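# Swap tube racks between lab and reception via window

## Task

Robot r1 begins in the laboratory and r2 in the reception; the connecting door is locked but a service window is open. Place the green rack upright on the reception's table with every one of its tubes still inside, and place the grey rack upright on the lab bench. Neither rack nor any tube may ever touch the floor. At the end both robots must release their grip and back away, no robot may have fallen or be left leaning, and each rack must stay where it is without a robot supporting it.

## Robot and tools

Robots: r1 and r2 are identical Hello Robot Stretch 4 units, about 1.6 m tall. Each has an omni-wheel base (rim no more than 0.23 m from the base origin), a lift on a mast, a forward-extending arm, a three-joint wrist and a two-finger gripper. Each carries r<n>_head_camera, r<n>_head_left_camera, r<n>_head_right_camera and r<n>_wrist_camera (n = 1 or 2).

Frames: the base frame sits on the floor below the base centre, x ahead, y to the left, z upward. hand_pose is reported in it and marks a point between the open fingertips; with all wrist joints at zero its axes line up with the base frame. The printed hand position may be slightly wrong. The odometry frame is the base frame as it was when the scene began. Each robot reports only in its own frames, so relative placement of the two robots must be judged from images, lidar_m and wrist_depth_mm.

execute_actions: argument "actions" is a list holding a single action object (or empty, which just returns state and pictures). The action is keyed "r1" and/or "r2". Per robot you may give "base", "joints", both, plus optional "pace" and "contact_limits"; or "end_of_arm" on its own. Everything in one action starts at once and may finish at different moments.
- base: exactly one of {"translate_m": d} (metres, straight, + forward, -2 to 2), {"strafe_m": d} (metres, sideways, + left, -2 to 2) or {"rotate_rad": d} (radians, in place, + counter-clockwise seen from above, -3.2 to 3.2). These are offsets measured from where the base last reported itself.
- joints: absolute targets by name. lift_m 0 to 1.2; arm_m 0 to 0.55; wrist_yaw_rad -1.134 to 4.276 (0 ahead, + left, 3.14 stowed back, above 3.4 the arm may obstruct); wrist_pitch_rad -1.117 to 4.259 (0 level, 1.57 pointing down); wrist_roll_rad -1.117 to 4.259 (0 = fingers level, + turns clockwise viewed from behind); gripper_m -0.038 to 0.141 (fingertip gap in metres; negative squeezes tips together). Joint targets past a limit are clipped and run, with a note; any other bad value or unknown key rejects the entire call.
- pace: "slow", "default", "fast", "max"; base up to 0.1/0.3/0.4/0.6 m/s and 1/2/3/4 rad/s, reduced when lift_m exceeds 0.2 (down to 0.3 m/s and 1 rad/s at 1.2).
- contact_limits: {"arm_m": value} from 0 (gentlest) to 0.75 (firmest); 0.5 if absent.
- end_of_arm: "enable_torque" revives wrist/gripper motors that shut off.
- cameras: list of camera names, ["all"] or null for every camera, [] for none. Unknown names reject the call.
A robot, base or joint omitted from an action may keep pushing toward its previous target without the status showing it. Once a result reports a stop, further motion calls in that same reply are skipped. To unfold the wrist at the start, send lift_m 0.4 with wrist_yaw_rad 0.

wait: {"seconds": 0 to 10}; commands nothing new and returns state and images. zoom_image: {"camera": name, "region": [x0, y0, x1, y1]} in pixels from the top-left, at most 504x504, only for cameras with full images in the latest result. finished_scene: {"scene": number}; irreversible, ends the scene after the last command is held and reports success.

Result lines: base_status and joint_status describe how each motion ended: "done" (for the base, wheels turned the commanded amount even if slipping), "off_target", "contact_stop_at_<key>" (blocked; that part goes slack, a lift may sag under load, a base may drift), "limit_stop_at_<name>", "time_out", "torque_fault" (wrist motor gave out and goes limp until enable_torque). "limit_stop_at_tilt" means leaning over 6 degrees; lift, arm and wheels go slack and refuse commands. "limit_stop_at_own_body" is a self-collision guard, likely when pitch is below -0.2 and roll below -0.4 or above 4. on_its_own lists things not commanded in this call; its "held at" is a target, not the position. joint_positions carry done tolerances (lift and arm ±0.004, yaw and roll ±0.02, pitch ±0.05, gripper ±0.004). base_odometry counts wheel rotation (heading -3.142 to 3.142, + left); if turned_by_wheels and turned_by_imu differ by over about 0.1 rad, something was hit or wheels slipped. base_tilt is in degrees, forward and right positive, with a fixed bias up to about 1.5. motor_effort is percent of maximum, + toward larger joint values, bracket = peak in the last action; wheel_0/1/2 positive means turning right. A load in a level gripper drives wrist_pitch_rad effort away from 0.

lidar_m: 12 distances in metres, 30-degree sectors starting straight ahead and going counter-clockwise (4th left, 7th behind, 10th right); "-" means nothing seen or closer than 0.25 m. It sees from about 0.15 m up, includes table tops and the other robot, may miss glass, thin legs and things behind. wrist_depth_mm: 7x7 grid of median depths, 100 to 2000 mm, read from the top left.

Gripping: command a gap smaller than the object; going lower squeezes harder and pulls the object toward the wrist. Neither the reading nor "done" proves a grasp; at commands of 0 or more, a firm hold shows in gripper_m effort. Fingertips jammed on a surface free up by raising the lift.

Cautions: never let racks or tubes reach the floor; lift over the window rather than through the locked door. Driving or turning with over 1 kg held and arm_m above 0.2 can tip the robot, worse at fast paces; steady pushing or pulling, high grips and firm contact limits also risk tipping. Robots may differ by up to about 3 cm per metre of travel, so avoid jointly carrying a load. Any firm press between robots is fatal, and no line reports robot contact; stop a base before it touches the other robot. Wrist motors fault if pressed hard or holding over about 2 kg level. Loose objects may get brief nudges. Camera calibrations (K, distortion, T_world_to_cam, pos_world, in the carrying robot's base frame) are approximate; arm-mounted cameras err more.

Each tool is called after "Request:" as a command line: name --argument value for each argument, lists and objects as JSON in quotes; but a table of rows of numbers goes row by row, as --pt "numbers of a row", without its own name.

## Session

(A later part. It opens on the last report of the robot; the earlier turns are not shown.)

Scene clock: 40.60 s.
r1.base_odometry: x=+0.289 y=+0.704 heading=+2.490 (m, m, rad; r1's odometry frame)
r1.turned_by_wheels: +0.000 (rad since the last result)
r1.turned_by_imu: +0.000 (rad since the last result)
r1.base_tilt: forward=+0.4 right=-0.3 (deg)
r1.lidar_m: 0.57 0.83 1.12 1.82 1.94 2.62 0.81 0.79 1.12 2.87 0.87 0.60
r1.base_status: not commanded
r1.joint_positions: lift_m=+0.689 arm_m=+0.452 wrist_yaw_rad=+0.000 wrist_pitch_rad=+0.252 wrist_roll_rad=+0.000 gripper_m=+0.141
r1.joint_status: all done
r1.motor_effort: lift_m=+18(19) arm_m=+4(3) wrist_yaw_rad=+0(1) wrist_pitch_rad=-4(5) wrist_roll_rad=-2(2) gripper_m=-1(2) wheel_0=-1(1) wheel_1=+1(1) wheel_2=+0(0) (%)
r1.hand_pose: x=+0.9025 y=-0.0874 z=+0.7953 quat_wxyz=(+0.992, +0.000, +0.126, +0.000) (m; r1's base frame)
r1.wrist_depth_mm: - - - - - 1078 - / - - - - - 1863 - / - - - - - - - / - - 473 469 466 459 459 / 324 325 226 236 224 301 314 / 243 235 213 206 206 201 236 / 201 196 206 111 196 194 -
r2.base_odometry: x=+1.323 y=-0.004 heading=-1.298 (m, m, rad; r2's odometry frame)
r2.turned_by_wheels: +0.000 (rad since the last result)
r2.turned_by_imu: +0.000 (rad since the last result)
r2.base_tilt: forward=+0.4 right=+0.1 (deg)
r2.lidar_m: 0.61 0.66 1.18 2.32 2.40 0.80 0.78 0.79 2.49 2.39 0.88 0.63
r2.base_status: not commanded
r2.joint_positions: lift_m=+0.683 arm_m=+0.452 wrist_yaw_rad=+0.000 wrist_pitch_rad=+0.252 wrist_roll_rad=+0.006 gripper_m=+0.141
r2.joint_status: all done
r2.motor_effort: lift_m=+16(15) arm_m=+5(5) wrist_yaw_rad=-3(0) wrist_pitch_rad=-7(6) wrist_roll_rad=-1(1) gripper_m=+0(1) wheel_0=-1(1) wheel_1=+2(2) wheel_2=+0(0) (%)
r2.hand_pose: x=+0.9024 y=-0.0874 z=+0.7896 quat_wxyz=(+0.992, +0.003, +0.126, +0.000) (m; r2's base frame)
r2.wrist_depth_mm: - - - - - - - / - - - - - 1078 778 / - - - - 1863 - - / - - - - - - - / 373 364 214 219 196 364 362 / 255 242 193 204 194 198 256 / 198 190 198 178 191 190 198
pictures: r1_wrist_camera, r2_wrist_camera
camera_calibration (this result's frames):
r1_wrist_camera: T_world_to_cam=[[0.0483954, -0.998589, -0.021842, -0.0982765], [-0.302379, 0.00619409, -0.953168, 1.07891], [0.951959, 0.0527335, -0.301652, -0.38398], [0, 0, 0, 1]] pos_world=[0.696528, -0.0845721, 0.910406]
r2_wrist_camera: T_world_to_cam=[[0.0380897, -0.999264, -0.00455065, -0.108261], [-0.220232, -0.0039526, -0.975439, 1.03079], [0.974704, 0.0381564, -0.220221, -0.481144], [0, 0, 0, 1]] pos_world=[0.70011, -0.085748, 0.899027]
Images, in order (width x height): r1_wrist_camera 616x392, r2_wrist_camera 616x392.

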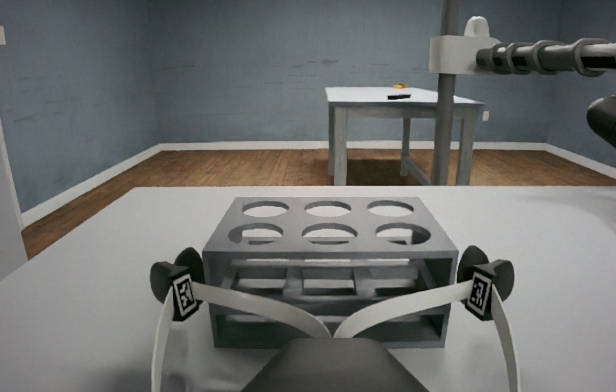

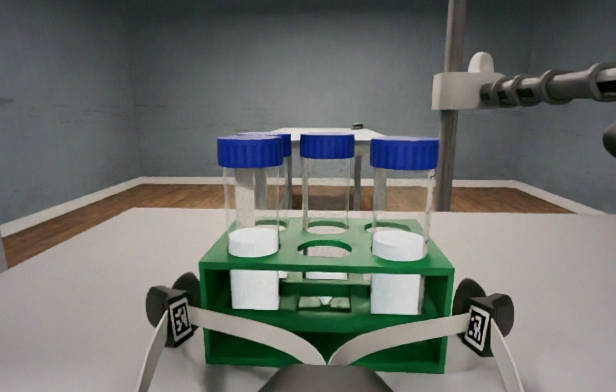

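Request:
execute_actions --actions '[{"r1":{"joints":{"gripper_m":0.07}},"r2":{"joints":{"gripper_m":0.07}}}]' --cameras '[]'

Request:
execute_actions --actions '[{"r1":{"joints":{"lift_m":0.72}},"r2":{"joints":{"lift_m":0.715}}}]' --cameras '["r1_wrist_camera","r2_wrist_camera"]'

Scene clock: 42.57 s.
r1.base_odometry: x=+0.289 y=+0.704 heading=+2.490 (m, m, rad; r1's odometry frame)
r1.turned_by_wheels: +0.000 (rad since the last result)
r1.turned_by_imu: +0.001 (rad since the last result)
r1.base_tilt: forward=+0.4 right=-0.3 (deg)
r1.lidar_m: 0.58 0.83 1.11 1.83 1.94 2.61 0.79 0.82 1.08 2.88 0.90 0.62
r1.base_status: not commanded
r1.joint_positions: lift_m=+0.689 arm_m=+0.452 wrist_yaw_rad=+0.000 wrist_pitch_rad=+0.253 wrist_roll_rad=+0.000 gripper_m=+0.070
r1.joint_status: all done
r1.motor_effort: lift_m=+19(19) arm_m=+5(5) wrist_yaw_rad=+0(0) wrist_pitch_rad=-7(8) wrist_roll_rad=-2(2) gripper_m=-19(21) wheel_0=-1(1) wheel_1=+1(1) wheel_2=+0(0) (%)
r1.hand_pose: x=+0.9024 y=-0.0874 z=+0.7950 quat_wxyz=(+0.992, +0.000, +0.126, +0.000) (m; r1's base frame)
r1.wrist_depth_mm: - - - - - 1078 - / - - - - - 1863 - / - - - - - - - / - - 469 466 462 452 452 / 320 322 211 206 204 294 309 / 241 220 189 210 196 180 245 / 199 195 194 111 140 193 -
r2.base_odometry: x=+1.323 y=-0.004 heading=-1.298 (m, m, rad; r2's odometry frame)
r2.turned_by_wheels: +0.000 (rad since the last result)
r2.turned_by_imu: +0.001 (rad since the last result)
r2.base_tilt: forward=+0.5 right=+0.0 (deg)
r2.lidar_m: 0.60 0.62 1.17 2.31 2.37 0.80 0.75 0.80 2.52 2.39 0.86 0.63
r2.base_status: not commanded
r2.joint_positions: lift_m=+0.683 arm_m=+0.452 wrist_yaw_rad=+0.000 wrist_pitch_rad=+0.255 wrist_roll_rad=+0.006 gripper_m=+0.070
r2.joint_status: all done
r2.motor_effort: lift_m=+15(16) arm_m=+6(5) wrist_yaw_rad=-3(3) wrist_pitch_rad=-15(14) wrist_roll_rad=-1(2) gripper_m=-23(22) wheel_0=-1(1) wheel_1=+2(2) wheel_2=+0(0) (%)
r2.hand_pose: x=+0.9022 y=-0.0874 z=+0.7889 quat_wxyz=(+0.992, +0.003, +0.127, +0.000) (m; r2's base frame)
r2.wrist_depth_mm: - - - - - - - / - - - - - 1078 759 / - - - 209 1921 - - / - - 521 - - - - / 353 355 188 187 176 353 353 / 252 253 182 204 180 180 252 / 195 179 180 190 173 177 179
pictures: none
No camera images: the call's "cameras" was empty. Leave "cameras" out to get every camera's image.

Scene clock: 43.50 s.
r1.base_odometry: x=+0.289 y=+0.704 heading=+2.490 (m, m, rad; r1's odometry frame)
r1.turned_by_wheels: +0.000 (rad since the last result)
r1.turned_by_imu: +0.000 (rad since the last result)
r1.base_tilt: forward=+0.5 right=-0.3 (deg)
r1.lidar_m: 0.58 0.82 1.12 1.84 1.92 2.59 0.81 0.81 1.09 2.87 0.89 0.60
r1.base_status: not commanded
r1.joint_positions: lift_m=+0.720 arm_m=+0.452 wrist_yaw_rad=+0.000 wrist_pitch_rad=+0.254 wrist_roll_rad=+0.000 gripper_m=+0.070
r1.joint_status: all done
r1.motor_effort: lift_m=+23(24) arm_m=+5(5) wrist_yaw_rad=+0(1) wrist_pitch_rad=-7(8) wrist_roll_rad=-2(2) gripper_m=-20(21) wheel_0=-1(1) wheel_1=+1(0) wheel_2=+0(0) (%)
r1.hand_pose: x=+0.9024 y=-0.0874 z=+0.8256 quat_wxyz=(+0.992, +0.000, +0.126, +0.000) (m; r1's base frame)
r1.wrist_depth_mm: - - - - - 1060 - / - - - - - - - / - - - - - - - / - - - - - - - / - 389 211 205 204 357 377 / 293 267 189 209 196 180 291 / 242 236 229 111 140 233 -
r2.base_odometry: x=+1.323 y=-0.004 heading=-1.298 (m, m, rad; r2's odometry frame)
r2.turned_by_wheels: +0.000 (rad since the last result)
r2.turned_by_imu: +0.000 (rad since the last result)
r2.base_tilt: forward=+0.6 right=+0.0 (deg)
r2.lidar_m: 0.60 0.63 1.16 2.32 2.40 0.80 0.76 0.79 2.52 2.39 0.89 0.64
r2.base_status: not commanded
r2.joint_positions: lift_m=+0.714 arm_m=+0.452 wrist_yaw_rad=+0.000 wrist_pitch_rad=+0.255 wrist_roll_rad=+0.006 gripper_m=+0.070
r2.joint_status: all done
r2.motor_effort: lift_m=+26(27) arm_m=+5(5) wrist_yaw_rad=-4(2) wrist_pitch_rad=-15(16) wrist_roll_rad=-2(1) gripper_m=-21(21) wheel_0=-1(1) wheel_1=+2(2) wheel_2=+0(0) (%)
r2.hand_pose: x=+0.9022 y=-0.0874 z=+0.8199 quat_wxyz=(+0.992, +0.003, +0.127, +0.000) (m; r2's base frame)
r2.wrist_depth_mm: - - - - - - - / - - - - - 1078 759 / - - - 209 - - - / - - - - - - - / - 436 187 187 176 439 439 / 310 312 182 204 180 180 312 / 240 222 185 190 172 176 221
pictures: r1_wrist_camera, r2_wrist_camera
camera_calibration (this result's frames):
r1_wrist_camera: T_world_to_cam=[[0.0483667, -0.998589, -0.0219057, -0.097532], [-0.303639, 0.00619377, -0.952767, 1.10855], [0.951559, 0.0527336, -0.302911, -0.373357], [0, 0, 0, 1]] pos_world=[0.696587, -0.0845721, 0.940961]
r2_wrist_camera: T_world_to_cam=[[0.0380955, -0.999263, -0.00466533, -0.10802], [-0.223195, -0.00395805, -0.974766, 1.06241], [0.974029, 0.0381755, -0.223182, -0.471226], [0, 0, 0, 1]] pos_world=[0.700229, -0.0857464, 0.929932]
Images, in order (width x height): r1_wrist_camera 616x392, r2_wrist_camera 616x392.

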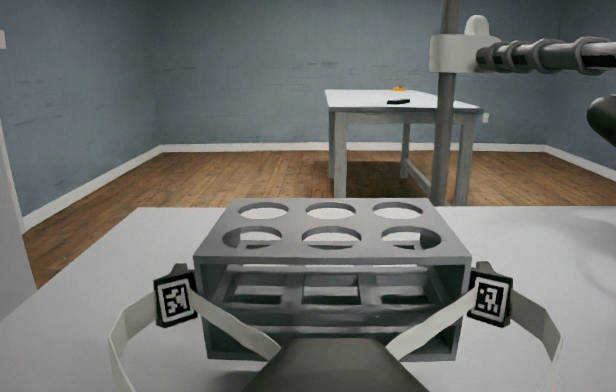

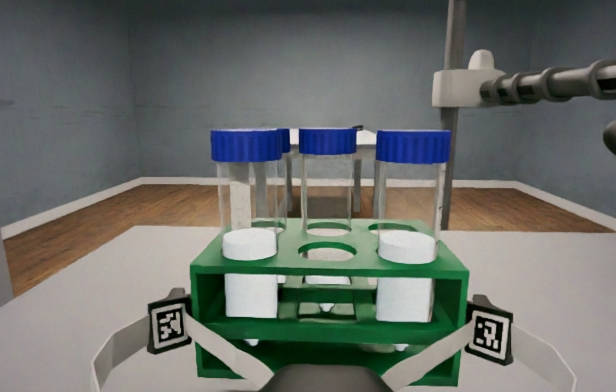

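Request:
execute_actions --actions '[{"r1":{"base":{"translate_m":-0.15},"joints":{"arm_m":0.2,"lift_m":0.76}},"r2":{"base":{"translate_m":-0.15},"joints":{"arm_m":0.2,"lift_m":0.76}}}]' --cameras '[]'

Request:
execute_actions --actions '[{"r1":{"base":{"rotate_rad":-2.58}},"r2":{"base":{"rotate_rad":-2.72}}}]' --cameras '["r1_head_camera","r1_wrist_camera","r2_head_camera","r2_wrist_camera"]'

Scene clock: 45.63 s.
r1.base_odometry: x=+0.408 y=+0.613 heading=+2.490 (m, m, rad; r1's odometry frame)
r1.turned_by_wheels: -0.001 (rad since the last result)
r1.turned_by_imu: +0.001 (rad since the last result)
r1.base_tilt: forward=+0.4 right=-0.3 (deg)
r1.lidar_m: 0.64 1.00 1.28 1.83 1.94 2.60 0.63 0.65 0.91 2.87 1.36 0.79
r1.base_status: done
r1.joint_positions: lift_m=+0.760 arm_m=+0.201 wrist_yaw_rad=+0.000 wrist_pitch_rad=+0.254 wrist_roll_rad=+0.000 gripper_m=+0.070
r1.joint_status: all done
r1.motor_effort: lift_m=+23(24) arm_m=-4(6) wrist_yaw_rad=+0(0) wrist_pitch_rad=-8(10) wrist_roll_rad=-2(2) gripper_m=-20(19) wheel_0=-4(9) wheel_1=-3(10) wheel_2=+1(12) (%)
r1.hand_pose: x=+0.6509 y=-0.0875 z=+0.8655 quat_wxyz=(+0.992, +0.000, +0.127, +0.000) (m; r1's base frame)
r1.wrist_depth_mm: 504 504 - - - - - / 525 525 - - - 1366 - / 549 544 - - - - - / 574 574 699 699 691 676 676 / 609 517 211 205 204 439 462 / 640 366 188 209 196 180 362 / 683 668 668 111 140 647 -
r2.base_odometry: x=+1.283 y=+0.140 heading=-1.298 (m, m, rad; r2's odometry frame)
r2.turned_by_wheels: +0.000 (rad since the last result)
r2.turned_by_imu: +0.000 (rad since the last result)
r2.base_tilt: forward=+0.6 right=+0.0 (deg)
r2.lidar_m: 0.60 0.81 1.38 2.30 2.39 0.63 0.62 0.64 2.51 2.38 1.41 0.80
r2.base_status: done
r2.joint_positions: lift_m=+0.759 arm_m=+0.201 wrist_yaw_rad=+0.000 wrist_pitch_rad=+0.255 wrist_roll_rad=+0.006 gripper_m=+0.070
r2.joint_status: all done
r2.motor_effort: lift_m=+26(28) arm_m=-5(6) wrist_yaw_rad=-1(3) wrist_pitch_rad=-16(16) wrist_roll_rad=-1(2) gripper_m=-23(22) wheel_0=-1(6) wheel_1=-2(7) wheel_2=+1(10) (%)
r2.hand_pose: x=+0.6509 y=-0.0875 z=+0.8648 quat_wxyz=(+0.992, +0.003, +0.127, +0.000) (m; r2's base frame)
r2.wrist_depth_mm: 525 525 - - - - - / 544 544 - - - - - / 564 559 - 210 1708 1205 - / 597 574 820 946 - - - / 609 591 187 187 175 559 559 / 634 399 182 203 180 180 397 / 661 377 185 190 172 176 351
pictures: none
No camera images: the call's "cameras" was empty. Leave "cameras" out to get every camera's image.

Scene clock: 48.27 s.
r1.base_odometry: x=+0.408 y=+0.613 heading=-0.090 (m, m, rad; r1's odometry frame)
r1.turned_by_wheels: -2.579 (rad since the last result)
r1.turned_by_imu: -2.643 (rad since the last result)
r1.base_tilt: forward=+0.3 right=-0.3 (deg)
r1.lidar_m: 0.63 0.95 2.87 1.05 0.77 0.72 0.99 1.34 1.83 1.92 2.64 0.65
r1.base_status: done
r1.joint_positions: lift_m=+0.760 arm_m=+0.201 wrist_yaw_rad=+0.000 wrist_pitch_rad=+0.254 wrist_roll_rad=+0.000 gripper_m=+0.070
r1.joint_status: not commanded
r1.motor_effort: lift_m=+21(23) arm_m=-4(4) wrist_yaw_rad=+1(3) wrist_pitch_rad=-8(10) wrist_roll_rad=-2(2) gripper_m=-19(16) wheel_0=+3(9) wheel_1=+3(12) wheel_2=+3(12) (%)
r1.hand_pose: x=+0.6509 y=-0.0875 z=+0.8657 quat_wxyz=(+0.992, +0.000, +0.126, +0.000) (m; r1's base frame)
r1.wrist_depth_mm: - - - - - - - / - - - - - - - / - - - 1229 1205 1229 - / - 707 699 691 691 676 - / 661 492 211 205 204 439 - / 1576 525 189 210 196 180 1661 / 1366 1281 1098 111 140 287 -
r2.base_odometry: x=+1.283 y=+0.140 heading=+2.266 (m, m, rad; r2's odometry frame)
r2.turned_by_wheels: -2.720 (rad since the last result)
r2.turned_by_imu: -2.703 (rad since the last result)
r2.base_tilt: forward=+0.6 right=-0.1 (deg)
r2.lidar_m: 0.60 2.61 2.40 1.57 0.82 0.75 0.78 1.28 2.28 2.34 0.63 0.61
r2.base_status: done
r2.joint_positions: lift_m=+0.760 arm_m=+0.201 wrist_yaw_rad=+0.000 wrist_pitch_rad=+0.255 wrist_roll_rad=+0.006 gripper_m=+0.070
r2.joint_status: not commanded
r2.motor_effort: lift_m=+26(26) arm_m=-5(5) wrist_yaw_rad=-2(7) wrist_pitch_rad=-18(16) wrist_roll_rad=-1(1) gripper_m=-21(22) wheel_0=+1(8) wheel_1=+1(8) wheel_2=+0(9) (%)
r2.hand_pose: x=+0.6509 y=-0.0874 z=+0.8649 quat_wxyz=(+0.992, +0.003, +0.127, +0.000) (m; r2's base frame)
r2.wrist_depth_mm: - - - - - - - / - - - - - - - / - - - 212 - - - / - - - - 917 931 931 / - - 187 187 175 559 559 / 1863 1808 182 204 181 180 355 / 1430 319 185 190 173 177 300
pictures: r1_head_camera, r1_wrist_camera, r2_head_camera, r2_wrist_camera
camera_calibration (this result's frames):
r1_wrist_camera: T_world_to_cam=[[0.0481621, -0.998599, -0.0219028, -0.0844172], [-0.303721, 0.00624861, -0.952741, 1.07044], [0.951543, 0.0525383, -0.302995, -0.121836], [0, 0, 0, 1]] pos_world=[0.445114, -0.0845867, 0.98109]
r2_wrist_camera: T_world_to_cam=[[0.0379579, -0.999268, -0.00466631, -0.0981886], [-0.22339, -0.00393397, -0.974721, 1.05025], [0.97399, 0.0380408, -0.223376, -0.216302], [0, 0, 0, 1]] pos_world=[0.44902, -0.0857567, 0.974929]
Images, in order (width x height): r1_head_camera 420x560, r1_wrist_camera 616x392, r2_head_camera 420x560, r2_wrist_camera 616x392.

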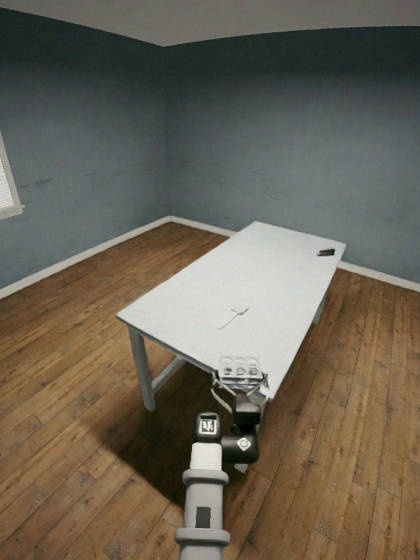

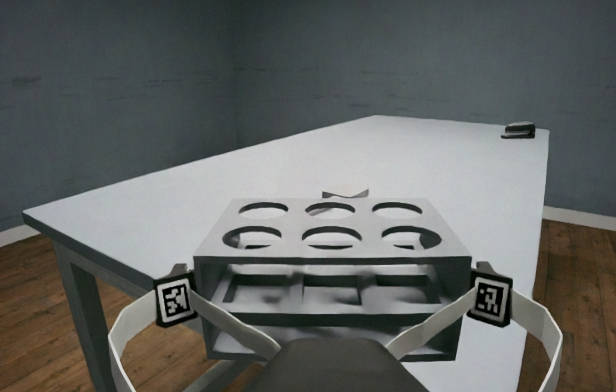

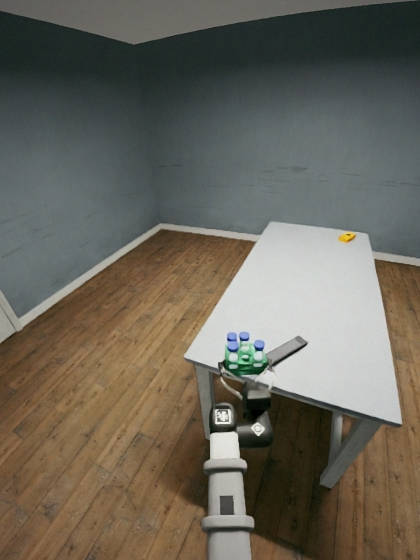

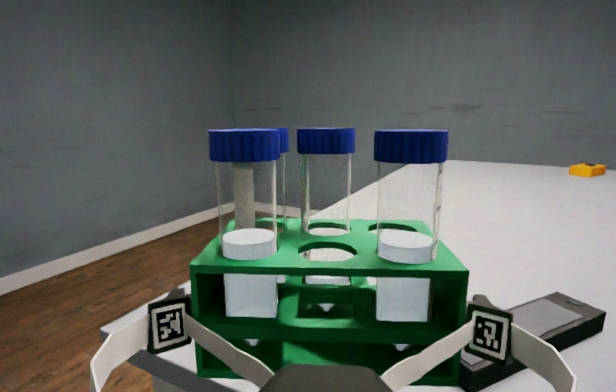

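Request:
execute_actions --actions '[{"r1":{"base":{"rotate_rad":-0.09},"joints":{"arm_m":0.46,"lift_m":0.73}},"r2":{"base":{"rotate_rad":-0.47},"joints":{"arm_m":0.4,"lift_m":0.74}}}]' --cameras '["r1_head_camera","r1_wrist_camera","r2_head_camera","r2_wrist_camera"]'

Scene clock: 50.47 s.
r1.base_odometry: x=+0.408 y=+0.613 heading=-0.179 (m, m, rad; r1's odometry frame)
r1.turned_by_wheels: -0.089 (rad since the last result)
r1.turned_by_imu: -0.091 (rad since the last result)
r1.base_tilt: forward=+0.3 right=-0.3 (deg)
r1.lidar_m: 0.66 0.83 2.86 1.53 0.79 0.74 0.80 1.22 1.85 1.88 2.45 0.83
r1.base_status: done
r1.joint_positions: lift_m=+0.730 arm_m=+0.459 wrist_yaw_rad=+0.000 wrist_pitch_rad=+0.254 wrist_roll_rad=+0.000 gripper_m=+0.070
r1.joint_status: all done
r1.motor_effort: lift_m=+18(23) arm_m=+5(3) wrist_yaw_rad=+0(3) wrist_pitch_rad=-8(9) wrist_roll_rad=-2(2) gripper_m=-20(19) wheel_0=+5(9) wheel_1=+2(8) wheel_2=+3(10) (%)
r1.hand_pose: x=+0.9094 y=-0.0874 z=+0.8360 quat_wxyz=(+0.992, +0.000, +0.126, +0.000) (m; r1's base frame)
r1.wrist_depth_mm: - - - - - - - / - - - - - - - / - - - 1060 1042 1060 - / 615 603 597 597 585 585 - / 410 413 211 205 204 377 421 / 309 282 189 210 196 180 307 / 256 250 241 111 140 246 -
r2.base_odometry: x=+1.283 y=+0.140 heading=+1.796 (m, m, rad; r2's odometry frame)
r2.turned_by_wheels: -0.470 (rad since the last result)
r2.turned_by_imu: -0.466 (rad since the last result)
r2.base_tilt: forward=+0.6 right=+0.2 (deg)
r2.lidar_m: 0.61 0.63 2.54 2.42 1.49 0.79 0.75 0.80 1.33 2.29 2.35 0.63
r2.base_status: done
r2.joint_positions: lift_m=+0.740 arm_m=+0.399 wrist_yaw_rad=+0.000 wrist_pitch_rad=+0.255 wrist_roll_rad=+0.006 gripper_m=+0.070
r2.joint_status: all done
r2.motor_effort: lift_m=+16(25) arm_m=+5(5) wrist_yaw_rad=-2(2) wrist_pitch_rad=-15(15) wrist_roll_rad=+0(0) gripper_m=-21(21) wheel_0=-1(9) wheel_1=+1(7) wheel_2=+1(8) (%)
r2.hand_pose: x=+0.8492 y=-0.0874 z=+0.8457 quat_wxyz=(+0.992, +0.003, +0.127, +0.000) (m; r2's base frame)
r2.wrist_depth_mm: - - - - - - - / - - - - - - - / - - 1397 211 1397 - - / - 831 741 854 960 - - / 504 504 187 187 179 - - / 357 357 183 204 180 180 1756 / 277 233 185 190 173 176 298
pictures: r1_head_camera, r1_wrist_camera, r2_head_camera, r2_wrist_camera
camera_calibration (this result's frames):
r1_wrist_camera: T_world_to_cam=[[0.0484557, -0.998585, -0.0218996, -0.0977044], [-0.303662, 0.00615961, -0.95276, 1.12058], [0.951547, 0.0528167, -0.302934, -0.376837], [0, 0, 0, 1]] pos_world=[0.703588, -0.0845652, 0.951343]
r2_wrist_camera: T_world_to_cam=[[0.0381367, -0.999262, -0.00465893, -0.10591], [-0.223234, -0.00397502, -0.974757, 1.07576], [0.974019, 0.038214, -0.223221, -0.413795], [0, 0, 0, 1]] pos_world=[0.647229, -0.0857429, 0.955742]
Images, in order (width x height): r1_head_camera 420x560, r1_wrist_camera 616x392, r2_head_camera 420x560, r2_wrist_camera 616x392.

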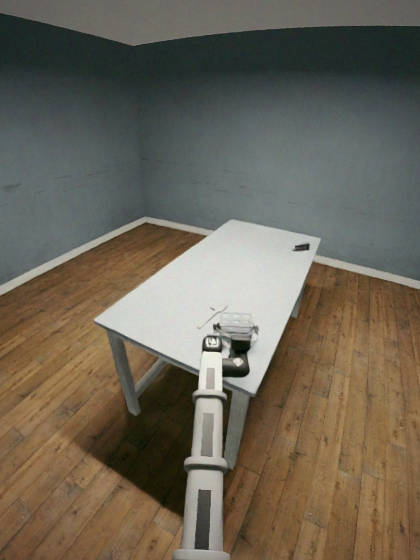

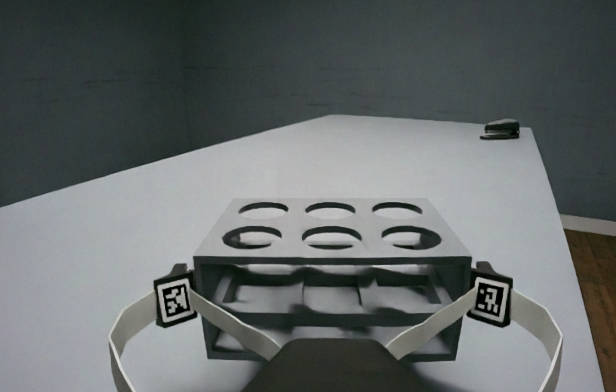

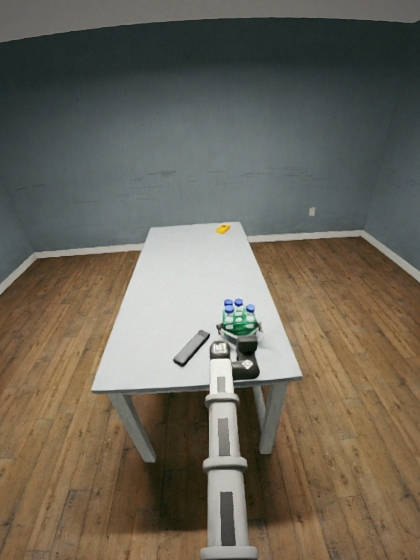

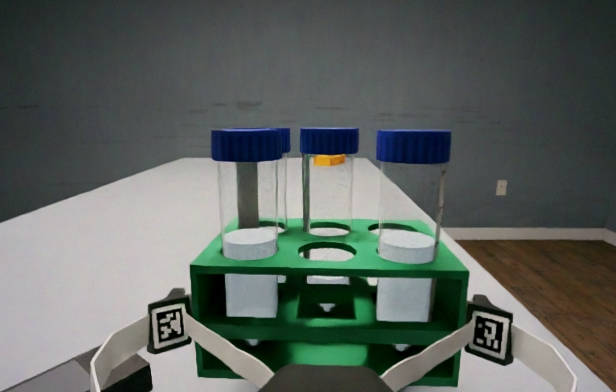

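Request:
zoom_image --camera "r1_head_camera" --region '[170, 280, 290, 400]'

Region (170, 280, 290, 400) of r1_head_camera's 420x560 image, scaled by 4.200, with more detail than that image has.

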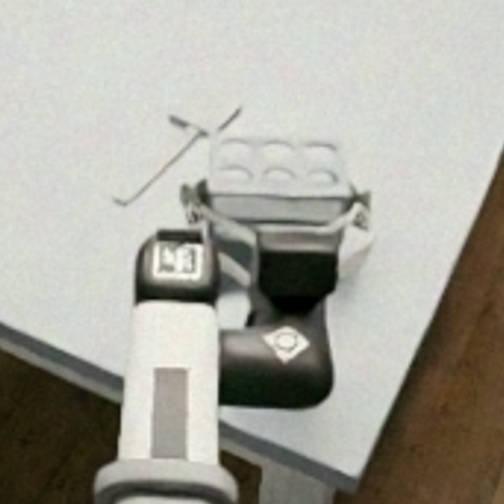

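Clear.

Request:
execute_actions --actions '[{"r1":{"joints":{"lift_m":0.689}},"r2":{"joints":{"lift_m":0.684}}}]' --cameras '[]'

Request:
execute_actions --actions '[{"r1":{"joints":{"gripper_m":0.141}},"r2":{"joints":{"gripper_m":0.141}}}]' --cameras '[]'

Request:
execute_actions --actions '[{"r1":{"joints":{"arm_m":0.05},"pace":"fast"},"r2":{"joints":{"arm_m":0.0},"pace":"fast"}}]' --cameras '["r1_head_camera","r1_wrist_camera","r2_head_camera","r2_wrist_camera"]'

Scene clock: 51.93 s.
r1.base_odometry: x=+0.408 y=+0.613 heading=-0.179 (m, m, rad; r1's odometry frame)
r1.turned_by_wheels: +0.000 (rad since the last result)
r1.turned_by_imu: +0.000 (rad since the last result)
r1.base_tilt: forward=+0.4 right=-0.3 (deg)
r1.lidar_m: 0.65 0.83 2.85 1.53 0.79 0.73 0.78 1.23 1.83 1.87 2.44 0.83
r1.base_status: not commanded
r1.joint_positions: lift_m=+0.689 arm_m=+0.459 wrist_yaw_rad=+0.000 wrist_pitch_rad=+0.254 wrist_roll_rad=+0.000 gripper_m=+0.070
r1.joint_status: all done
r1.motor_effort: lift_m=+18(18) arm_m=+5(5) wrist_yaw_rad=+0(0) wrist_pitch_rad=-9(8) wrist_roll_rad=-2(2) gripper_m=-20(18) wheel_0=+5(5) wheel_1=+2(2) wheel_2=+3(3) (%)
r1.hand_pose: x=+0.9094 y=-0.0874 z=+0.7950 quat_wxyz=(+0.992, +0.000, +0.126, +0.000) (m; r1's base frame)
r1.wrist_depth_mm: - - - - - - - / - - - - - - - / - - 831 820 809 820 - / 473 469 462 459 455 452 492 / 319 322 211 206 204 293 307 / 240 219 188 210 196 180 244 / 198 194 193 111 140 191 -
r2.base_odometry: x=+1.283 y=+0.140 heading=+1.796 (m, m, rad; r2's odometry frame)
r2.turned_by_wheels: +0.000 (rad since the last result)
r2.turned_by_imu: +0.000 (rad since the last result)
r2.base_tilt: forward=+0.5 right=+0.2 (deg)
r2.lidar_m: 0.62 0.65 2.51 2.40 1.50 0.79 0.73 0.78 1.34 2.30 2.38 0.65
r2.base_status: not commanded
r2.joint_positions: lift_m=+0.684 arm_m=+0.399 wrist_yaw_rad=+0.000 wrist_pitch_rad=+0.255 wrist_roll_rad=+0.006 gripper_m=+0.070
r2.joint_status: all done
r2.motor_effort: lift_m=+16(17) arm_m=+6(5) wrist_yaw_rad=-3(3) wrist_pitch_rad=-17(16) wrist_roll_rad=-1(0) gripper_m=-22(22) wheel_0=-1(1) wheel_1=+1(1) wheel_2=+1(1) (%)
r2.hand_pose: x=+0.8492 y=-0.0874 z=+0.7897 quat_wxyz=(+0.992, +0.003, +0.127, +0.000) (m; r2's base frame)
r2.wrist_depth_mm: - - - - - - - / - - - - - - - / - - 976 209 976 - - / 591 591 521 591 585 - - / 351 355 187 187 179 355 - / 210 225 182 203 180 180 252 / 188 179 180 190 173 176 180
pictures: none
No camera images: the call's "cameras" was empty. Leave "cameras" out to get every camera's image.

Scene clock: 53.67 s.
r1.base_odometry: x=+0.408 y=+0.613 heading=-0.179 (m, m, rad; r1's odometry frame)
r1.turned_by_wheels: +0.000 (rad since the last result)
r1.turned_by_imu: +0.000 (rad since the last result)
r1.base_tilt: forward=+0.4 right=-0.2 (deg)
r1.lidar_m: 0.65 0.86 2.85 1.55 0.79 0.73 0.75 1.24 1.81 1.88 2.46 0.79
r1.base_status: not commanded
r1.joint_positions: lift_m=+0.689 arm_m=+0.459 wrist_yaw_rad=+0.000 wrist_pitch_rad=+0.252 wrist_roll_rad=+0.000 gripper_m=+0.141
r1.joint_status: all done
r1.motor_effort: lift_m=+18(18) arm_m=+4(5) wrist_yaw_rad=+0(0) wrist_pitch_rad=-3(9) wrist_roll_rad=-1(2) gripper_m=+0(15) wheel_0=+5(5) wheel_1=+2(2) wheel_2=+2(3) (%)
r1.hand_pose: x=+0.9095 y=-0.0874 z=+0.7955 quat_wxyz=(+0.992, +0.000, +0.126, +0.000) (m; r1's base frame)
r1.wrist_depth_mm: - - - - - - - / - - - - - - - / - - 854 831 831 831 - / 480 477 469 399 424 459 504 / 324 324 228 239 227 298 310 / 242 233 211 204 204 202 236 / 200 195 204 111 195 193 -
r2.base_odometry: x=+1.283 y=+0.140 heading=+1.796 (m, m, rad; r2's odometry frame)
r2.turned_by_wheels: +0.000 (rad since the last result)
r2.turned_by_imu: +0.000 (rad since the last result)
r2.base_tilt: forward=+0.6 right=+0.1 (deg)
r2.lidar_m: 0.61 0.65 2.53 2.41 1.47 0.80 0.75 0.79 1.33 2.29 2.35 0.65
r2.base_status: not commanded
r2.joint_positions: lift_m=+0.684 arm_m=+0.399 wrist_yaw_rad=+0.000 wrist_pitch_rad=+0.253 wrist_roll_rad=+0.006 gripper_m=+0.141
r2.joint_status: all done
r2.motor_effort: lift_m=+16(16) arm_m=+5(6) wrist_yaw_rad=-3(3) wrist_pitch_rad=-9(17) wrist_roll_rad=+0(1) gripper_m=-3(22) wheel_0=-1(1) wheel_1=+1(1) wheel_2=+1(1) (%)
r2.hand_pose: x=+0.8493 y=-0.0874 z=+0.7904 quat_wxyz=(+0.992, +0.003, +0.126, +0.000) (m; r2's base frame)
r2.wrist_depth_mm: - - - - - - - / - - - - - - - / - - - 1025 1336 - - / 603 603 535 609 609 - - / 362 364 215 221 198 364 - / 213 230 193 222 196 198 257 / 190 190 200 177 191 190 199
pictures: none
No camera images: the call's "cameras" was empty. Leave "cameras" out to get every camera's image.

Scene clock: 55.60 s.
r1.base_odometry: x=+0.408 y=+0.613 heading=-0.179 (m, m, rad; r1's odometry frame)
r1.turned_by_wheels: +0.000 (rad since the last result)
r1.turned_by_imu: +0.001 (rad since the last result)
r1.base_tilt: forward=+0.3 right=-0.3 (deg)
r1.lidar_m: 0.63 0.83 2.87 1.52 0.80 0.74 0.78 1.22 1.84 1.89 2.42 0.80
r1.base_status: not commanded
r1.joint_positions: lift_m=+0.689 arm_m=+0.051 wrist_yaw_rad=+0.000 wrist_pitch_rad=+0.252 wrist_roll_rad=+0.000 gripper_m=+0.141
r1.joint_status: all done
r1.motor_effort: lift_m=+18(18) arm_m=-4(5) wrist_yaw_rad=+1(1) wrist_pitch_rad=-4(5) wrist_roll_rad=-2(2) gripper_m=+0(0) wheel_0=+5(5) wheel_1=+2(2) wheel_2=+3(3) (%)
r1.hand_pose: x=+0.5010 y=-0.0875 z=+0.7954 quat_wxyz=(+0.992, +0.000, +0.126, +0.000) (m; r1's base frame)
r1.wrist_depth_mm: - - - - - - - / - - - - - - - / - 917 866 661 831 - - / 732 591 517 477 512 - - / 1808 - 544 462 1808 1921 1983 / 1464 1499 1182 480 466 1430 1499 / 1255 991 1255 111 1229 1229 1255
r2.base_odometry: x=+1.283 y=+0.140 heading=+1.796 (m, m, rad; r2's odometry frame)
r2.turned_by_wheels: +0.000 (rad since the last result)
r2.turned_by_imu: +0.001 (rad since the last result)
r2.base_tilt: forward=+0.7 right=+0.0 (deg)
r2.lidar_m: 0.59 0.63 2.50 2.41 1.47 0.78 0.75 0.75 1.34 2.29 2.38 0.65
r2.base_status: not commanded
r2.joint_positions: lift_m=+0.684 arm_m=+0.001 wrist_yaw_rad=+0.000 wrist_pitch_rad=+0.252 wrist_roll_rad=+0.006 gripper_m=+0.141
r2.joint_status: all done
r2.motor_effort: lift_m=+16(16) arm_m=-5(5) wrist_yaw_rad=-1(1) wrist_pitch_rad=-7(9) wrist_roll_rad=-1(1) gripper_m=-1(0) wheel_0=-1(1) wheel_1=+1(1) wheel_2=+1(1) (%)
r2.hand_pose: x=+0.4516 y=-0.0875 z=+0.7905 quat_wxyz=(+0.992, +0.003, +0.126, +0.000) (m; r2's base frame)
r2.wrist_depth_mm: - - - - - - - / - - - - - - - / - - - 1661 - - - / 621 621 559 585 580 - - / 436 436 442 442 442 442 - / 1618 1537 218 1661 449 202 1708 / 1336 1281 1336 723 473 477 1336
pictures: r1_head_camera, r1_wrist_camera, r2_head_camera, r2_wrist_camera
camera_calibration (this result's frames):
r1_wrist_camera: T_world_to_cam=[[0.0481313, -0.998602, -0.0218373, -0.078793], [-0.302449, 0.00626563, -0.953145, 0.957572], [0.95195, 0.0524808, -0.301724, -0.00174495], [0, 0, 0, 1]] pos_world=[0.29507, -0.084591, 0.910458]
r2_wrist_camera: T_world_to_cam=[[0.0377404, -0.999277, -0.00455091, -0.0910285], [-0.220446, -0.0038836, -0.975391, 0.932454], [0.974669, 0.0378149, -0.220433, -0.0414341], [0, 0, 0, 1]] pos_world=[0.249375, -0.0857746, 0.89996]
Images, in order (width x height): r1_head_camera 420x560, r1_wrist_camera 616x392, r2_head_camera 420x560, r2_wrist_camera 616x392.

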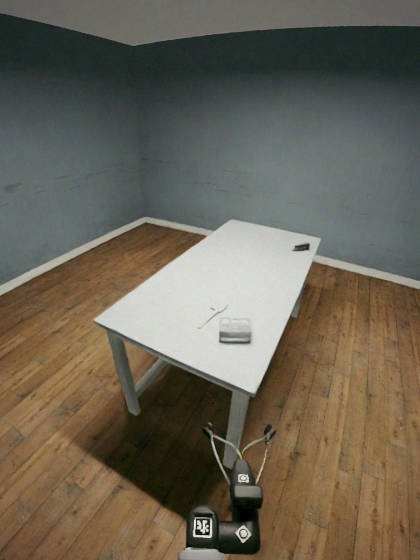

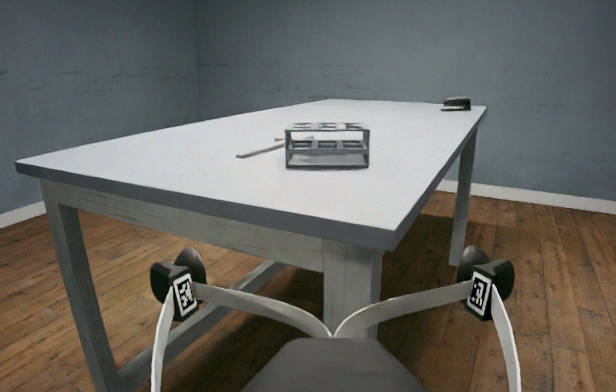

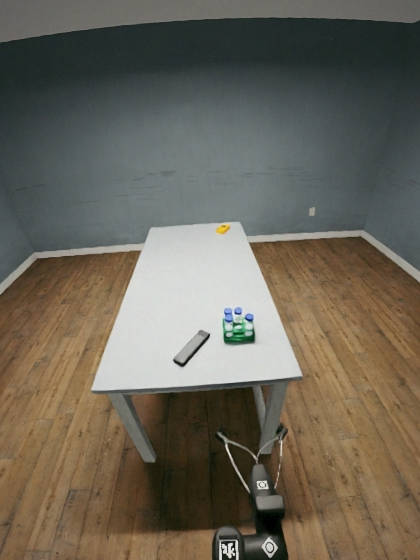

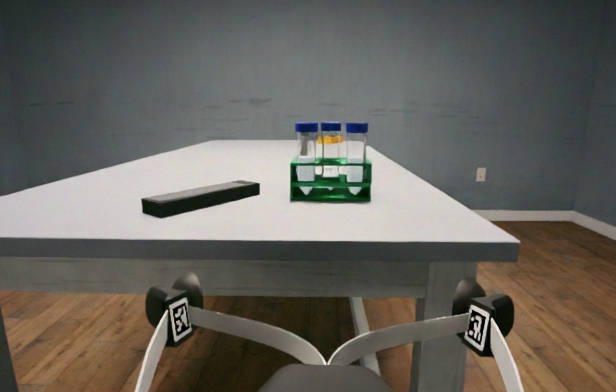

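Request:
finished_scene --scene 1

The scene is finished: the task was done.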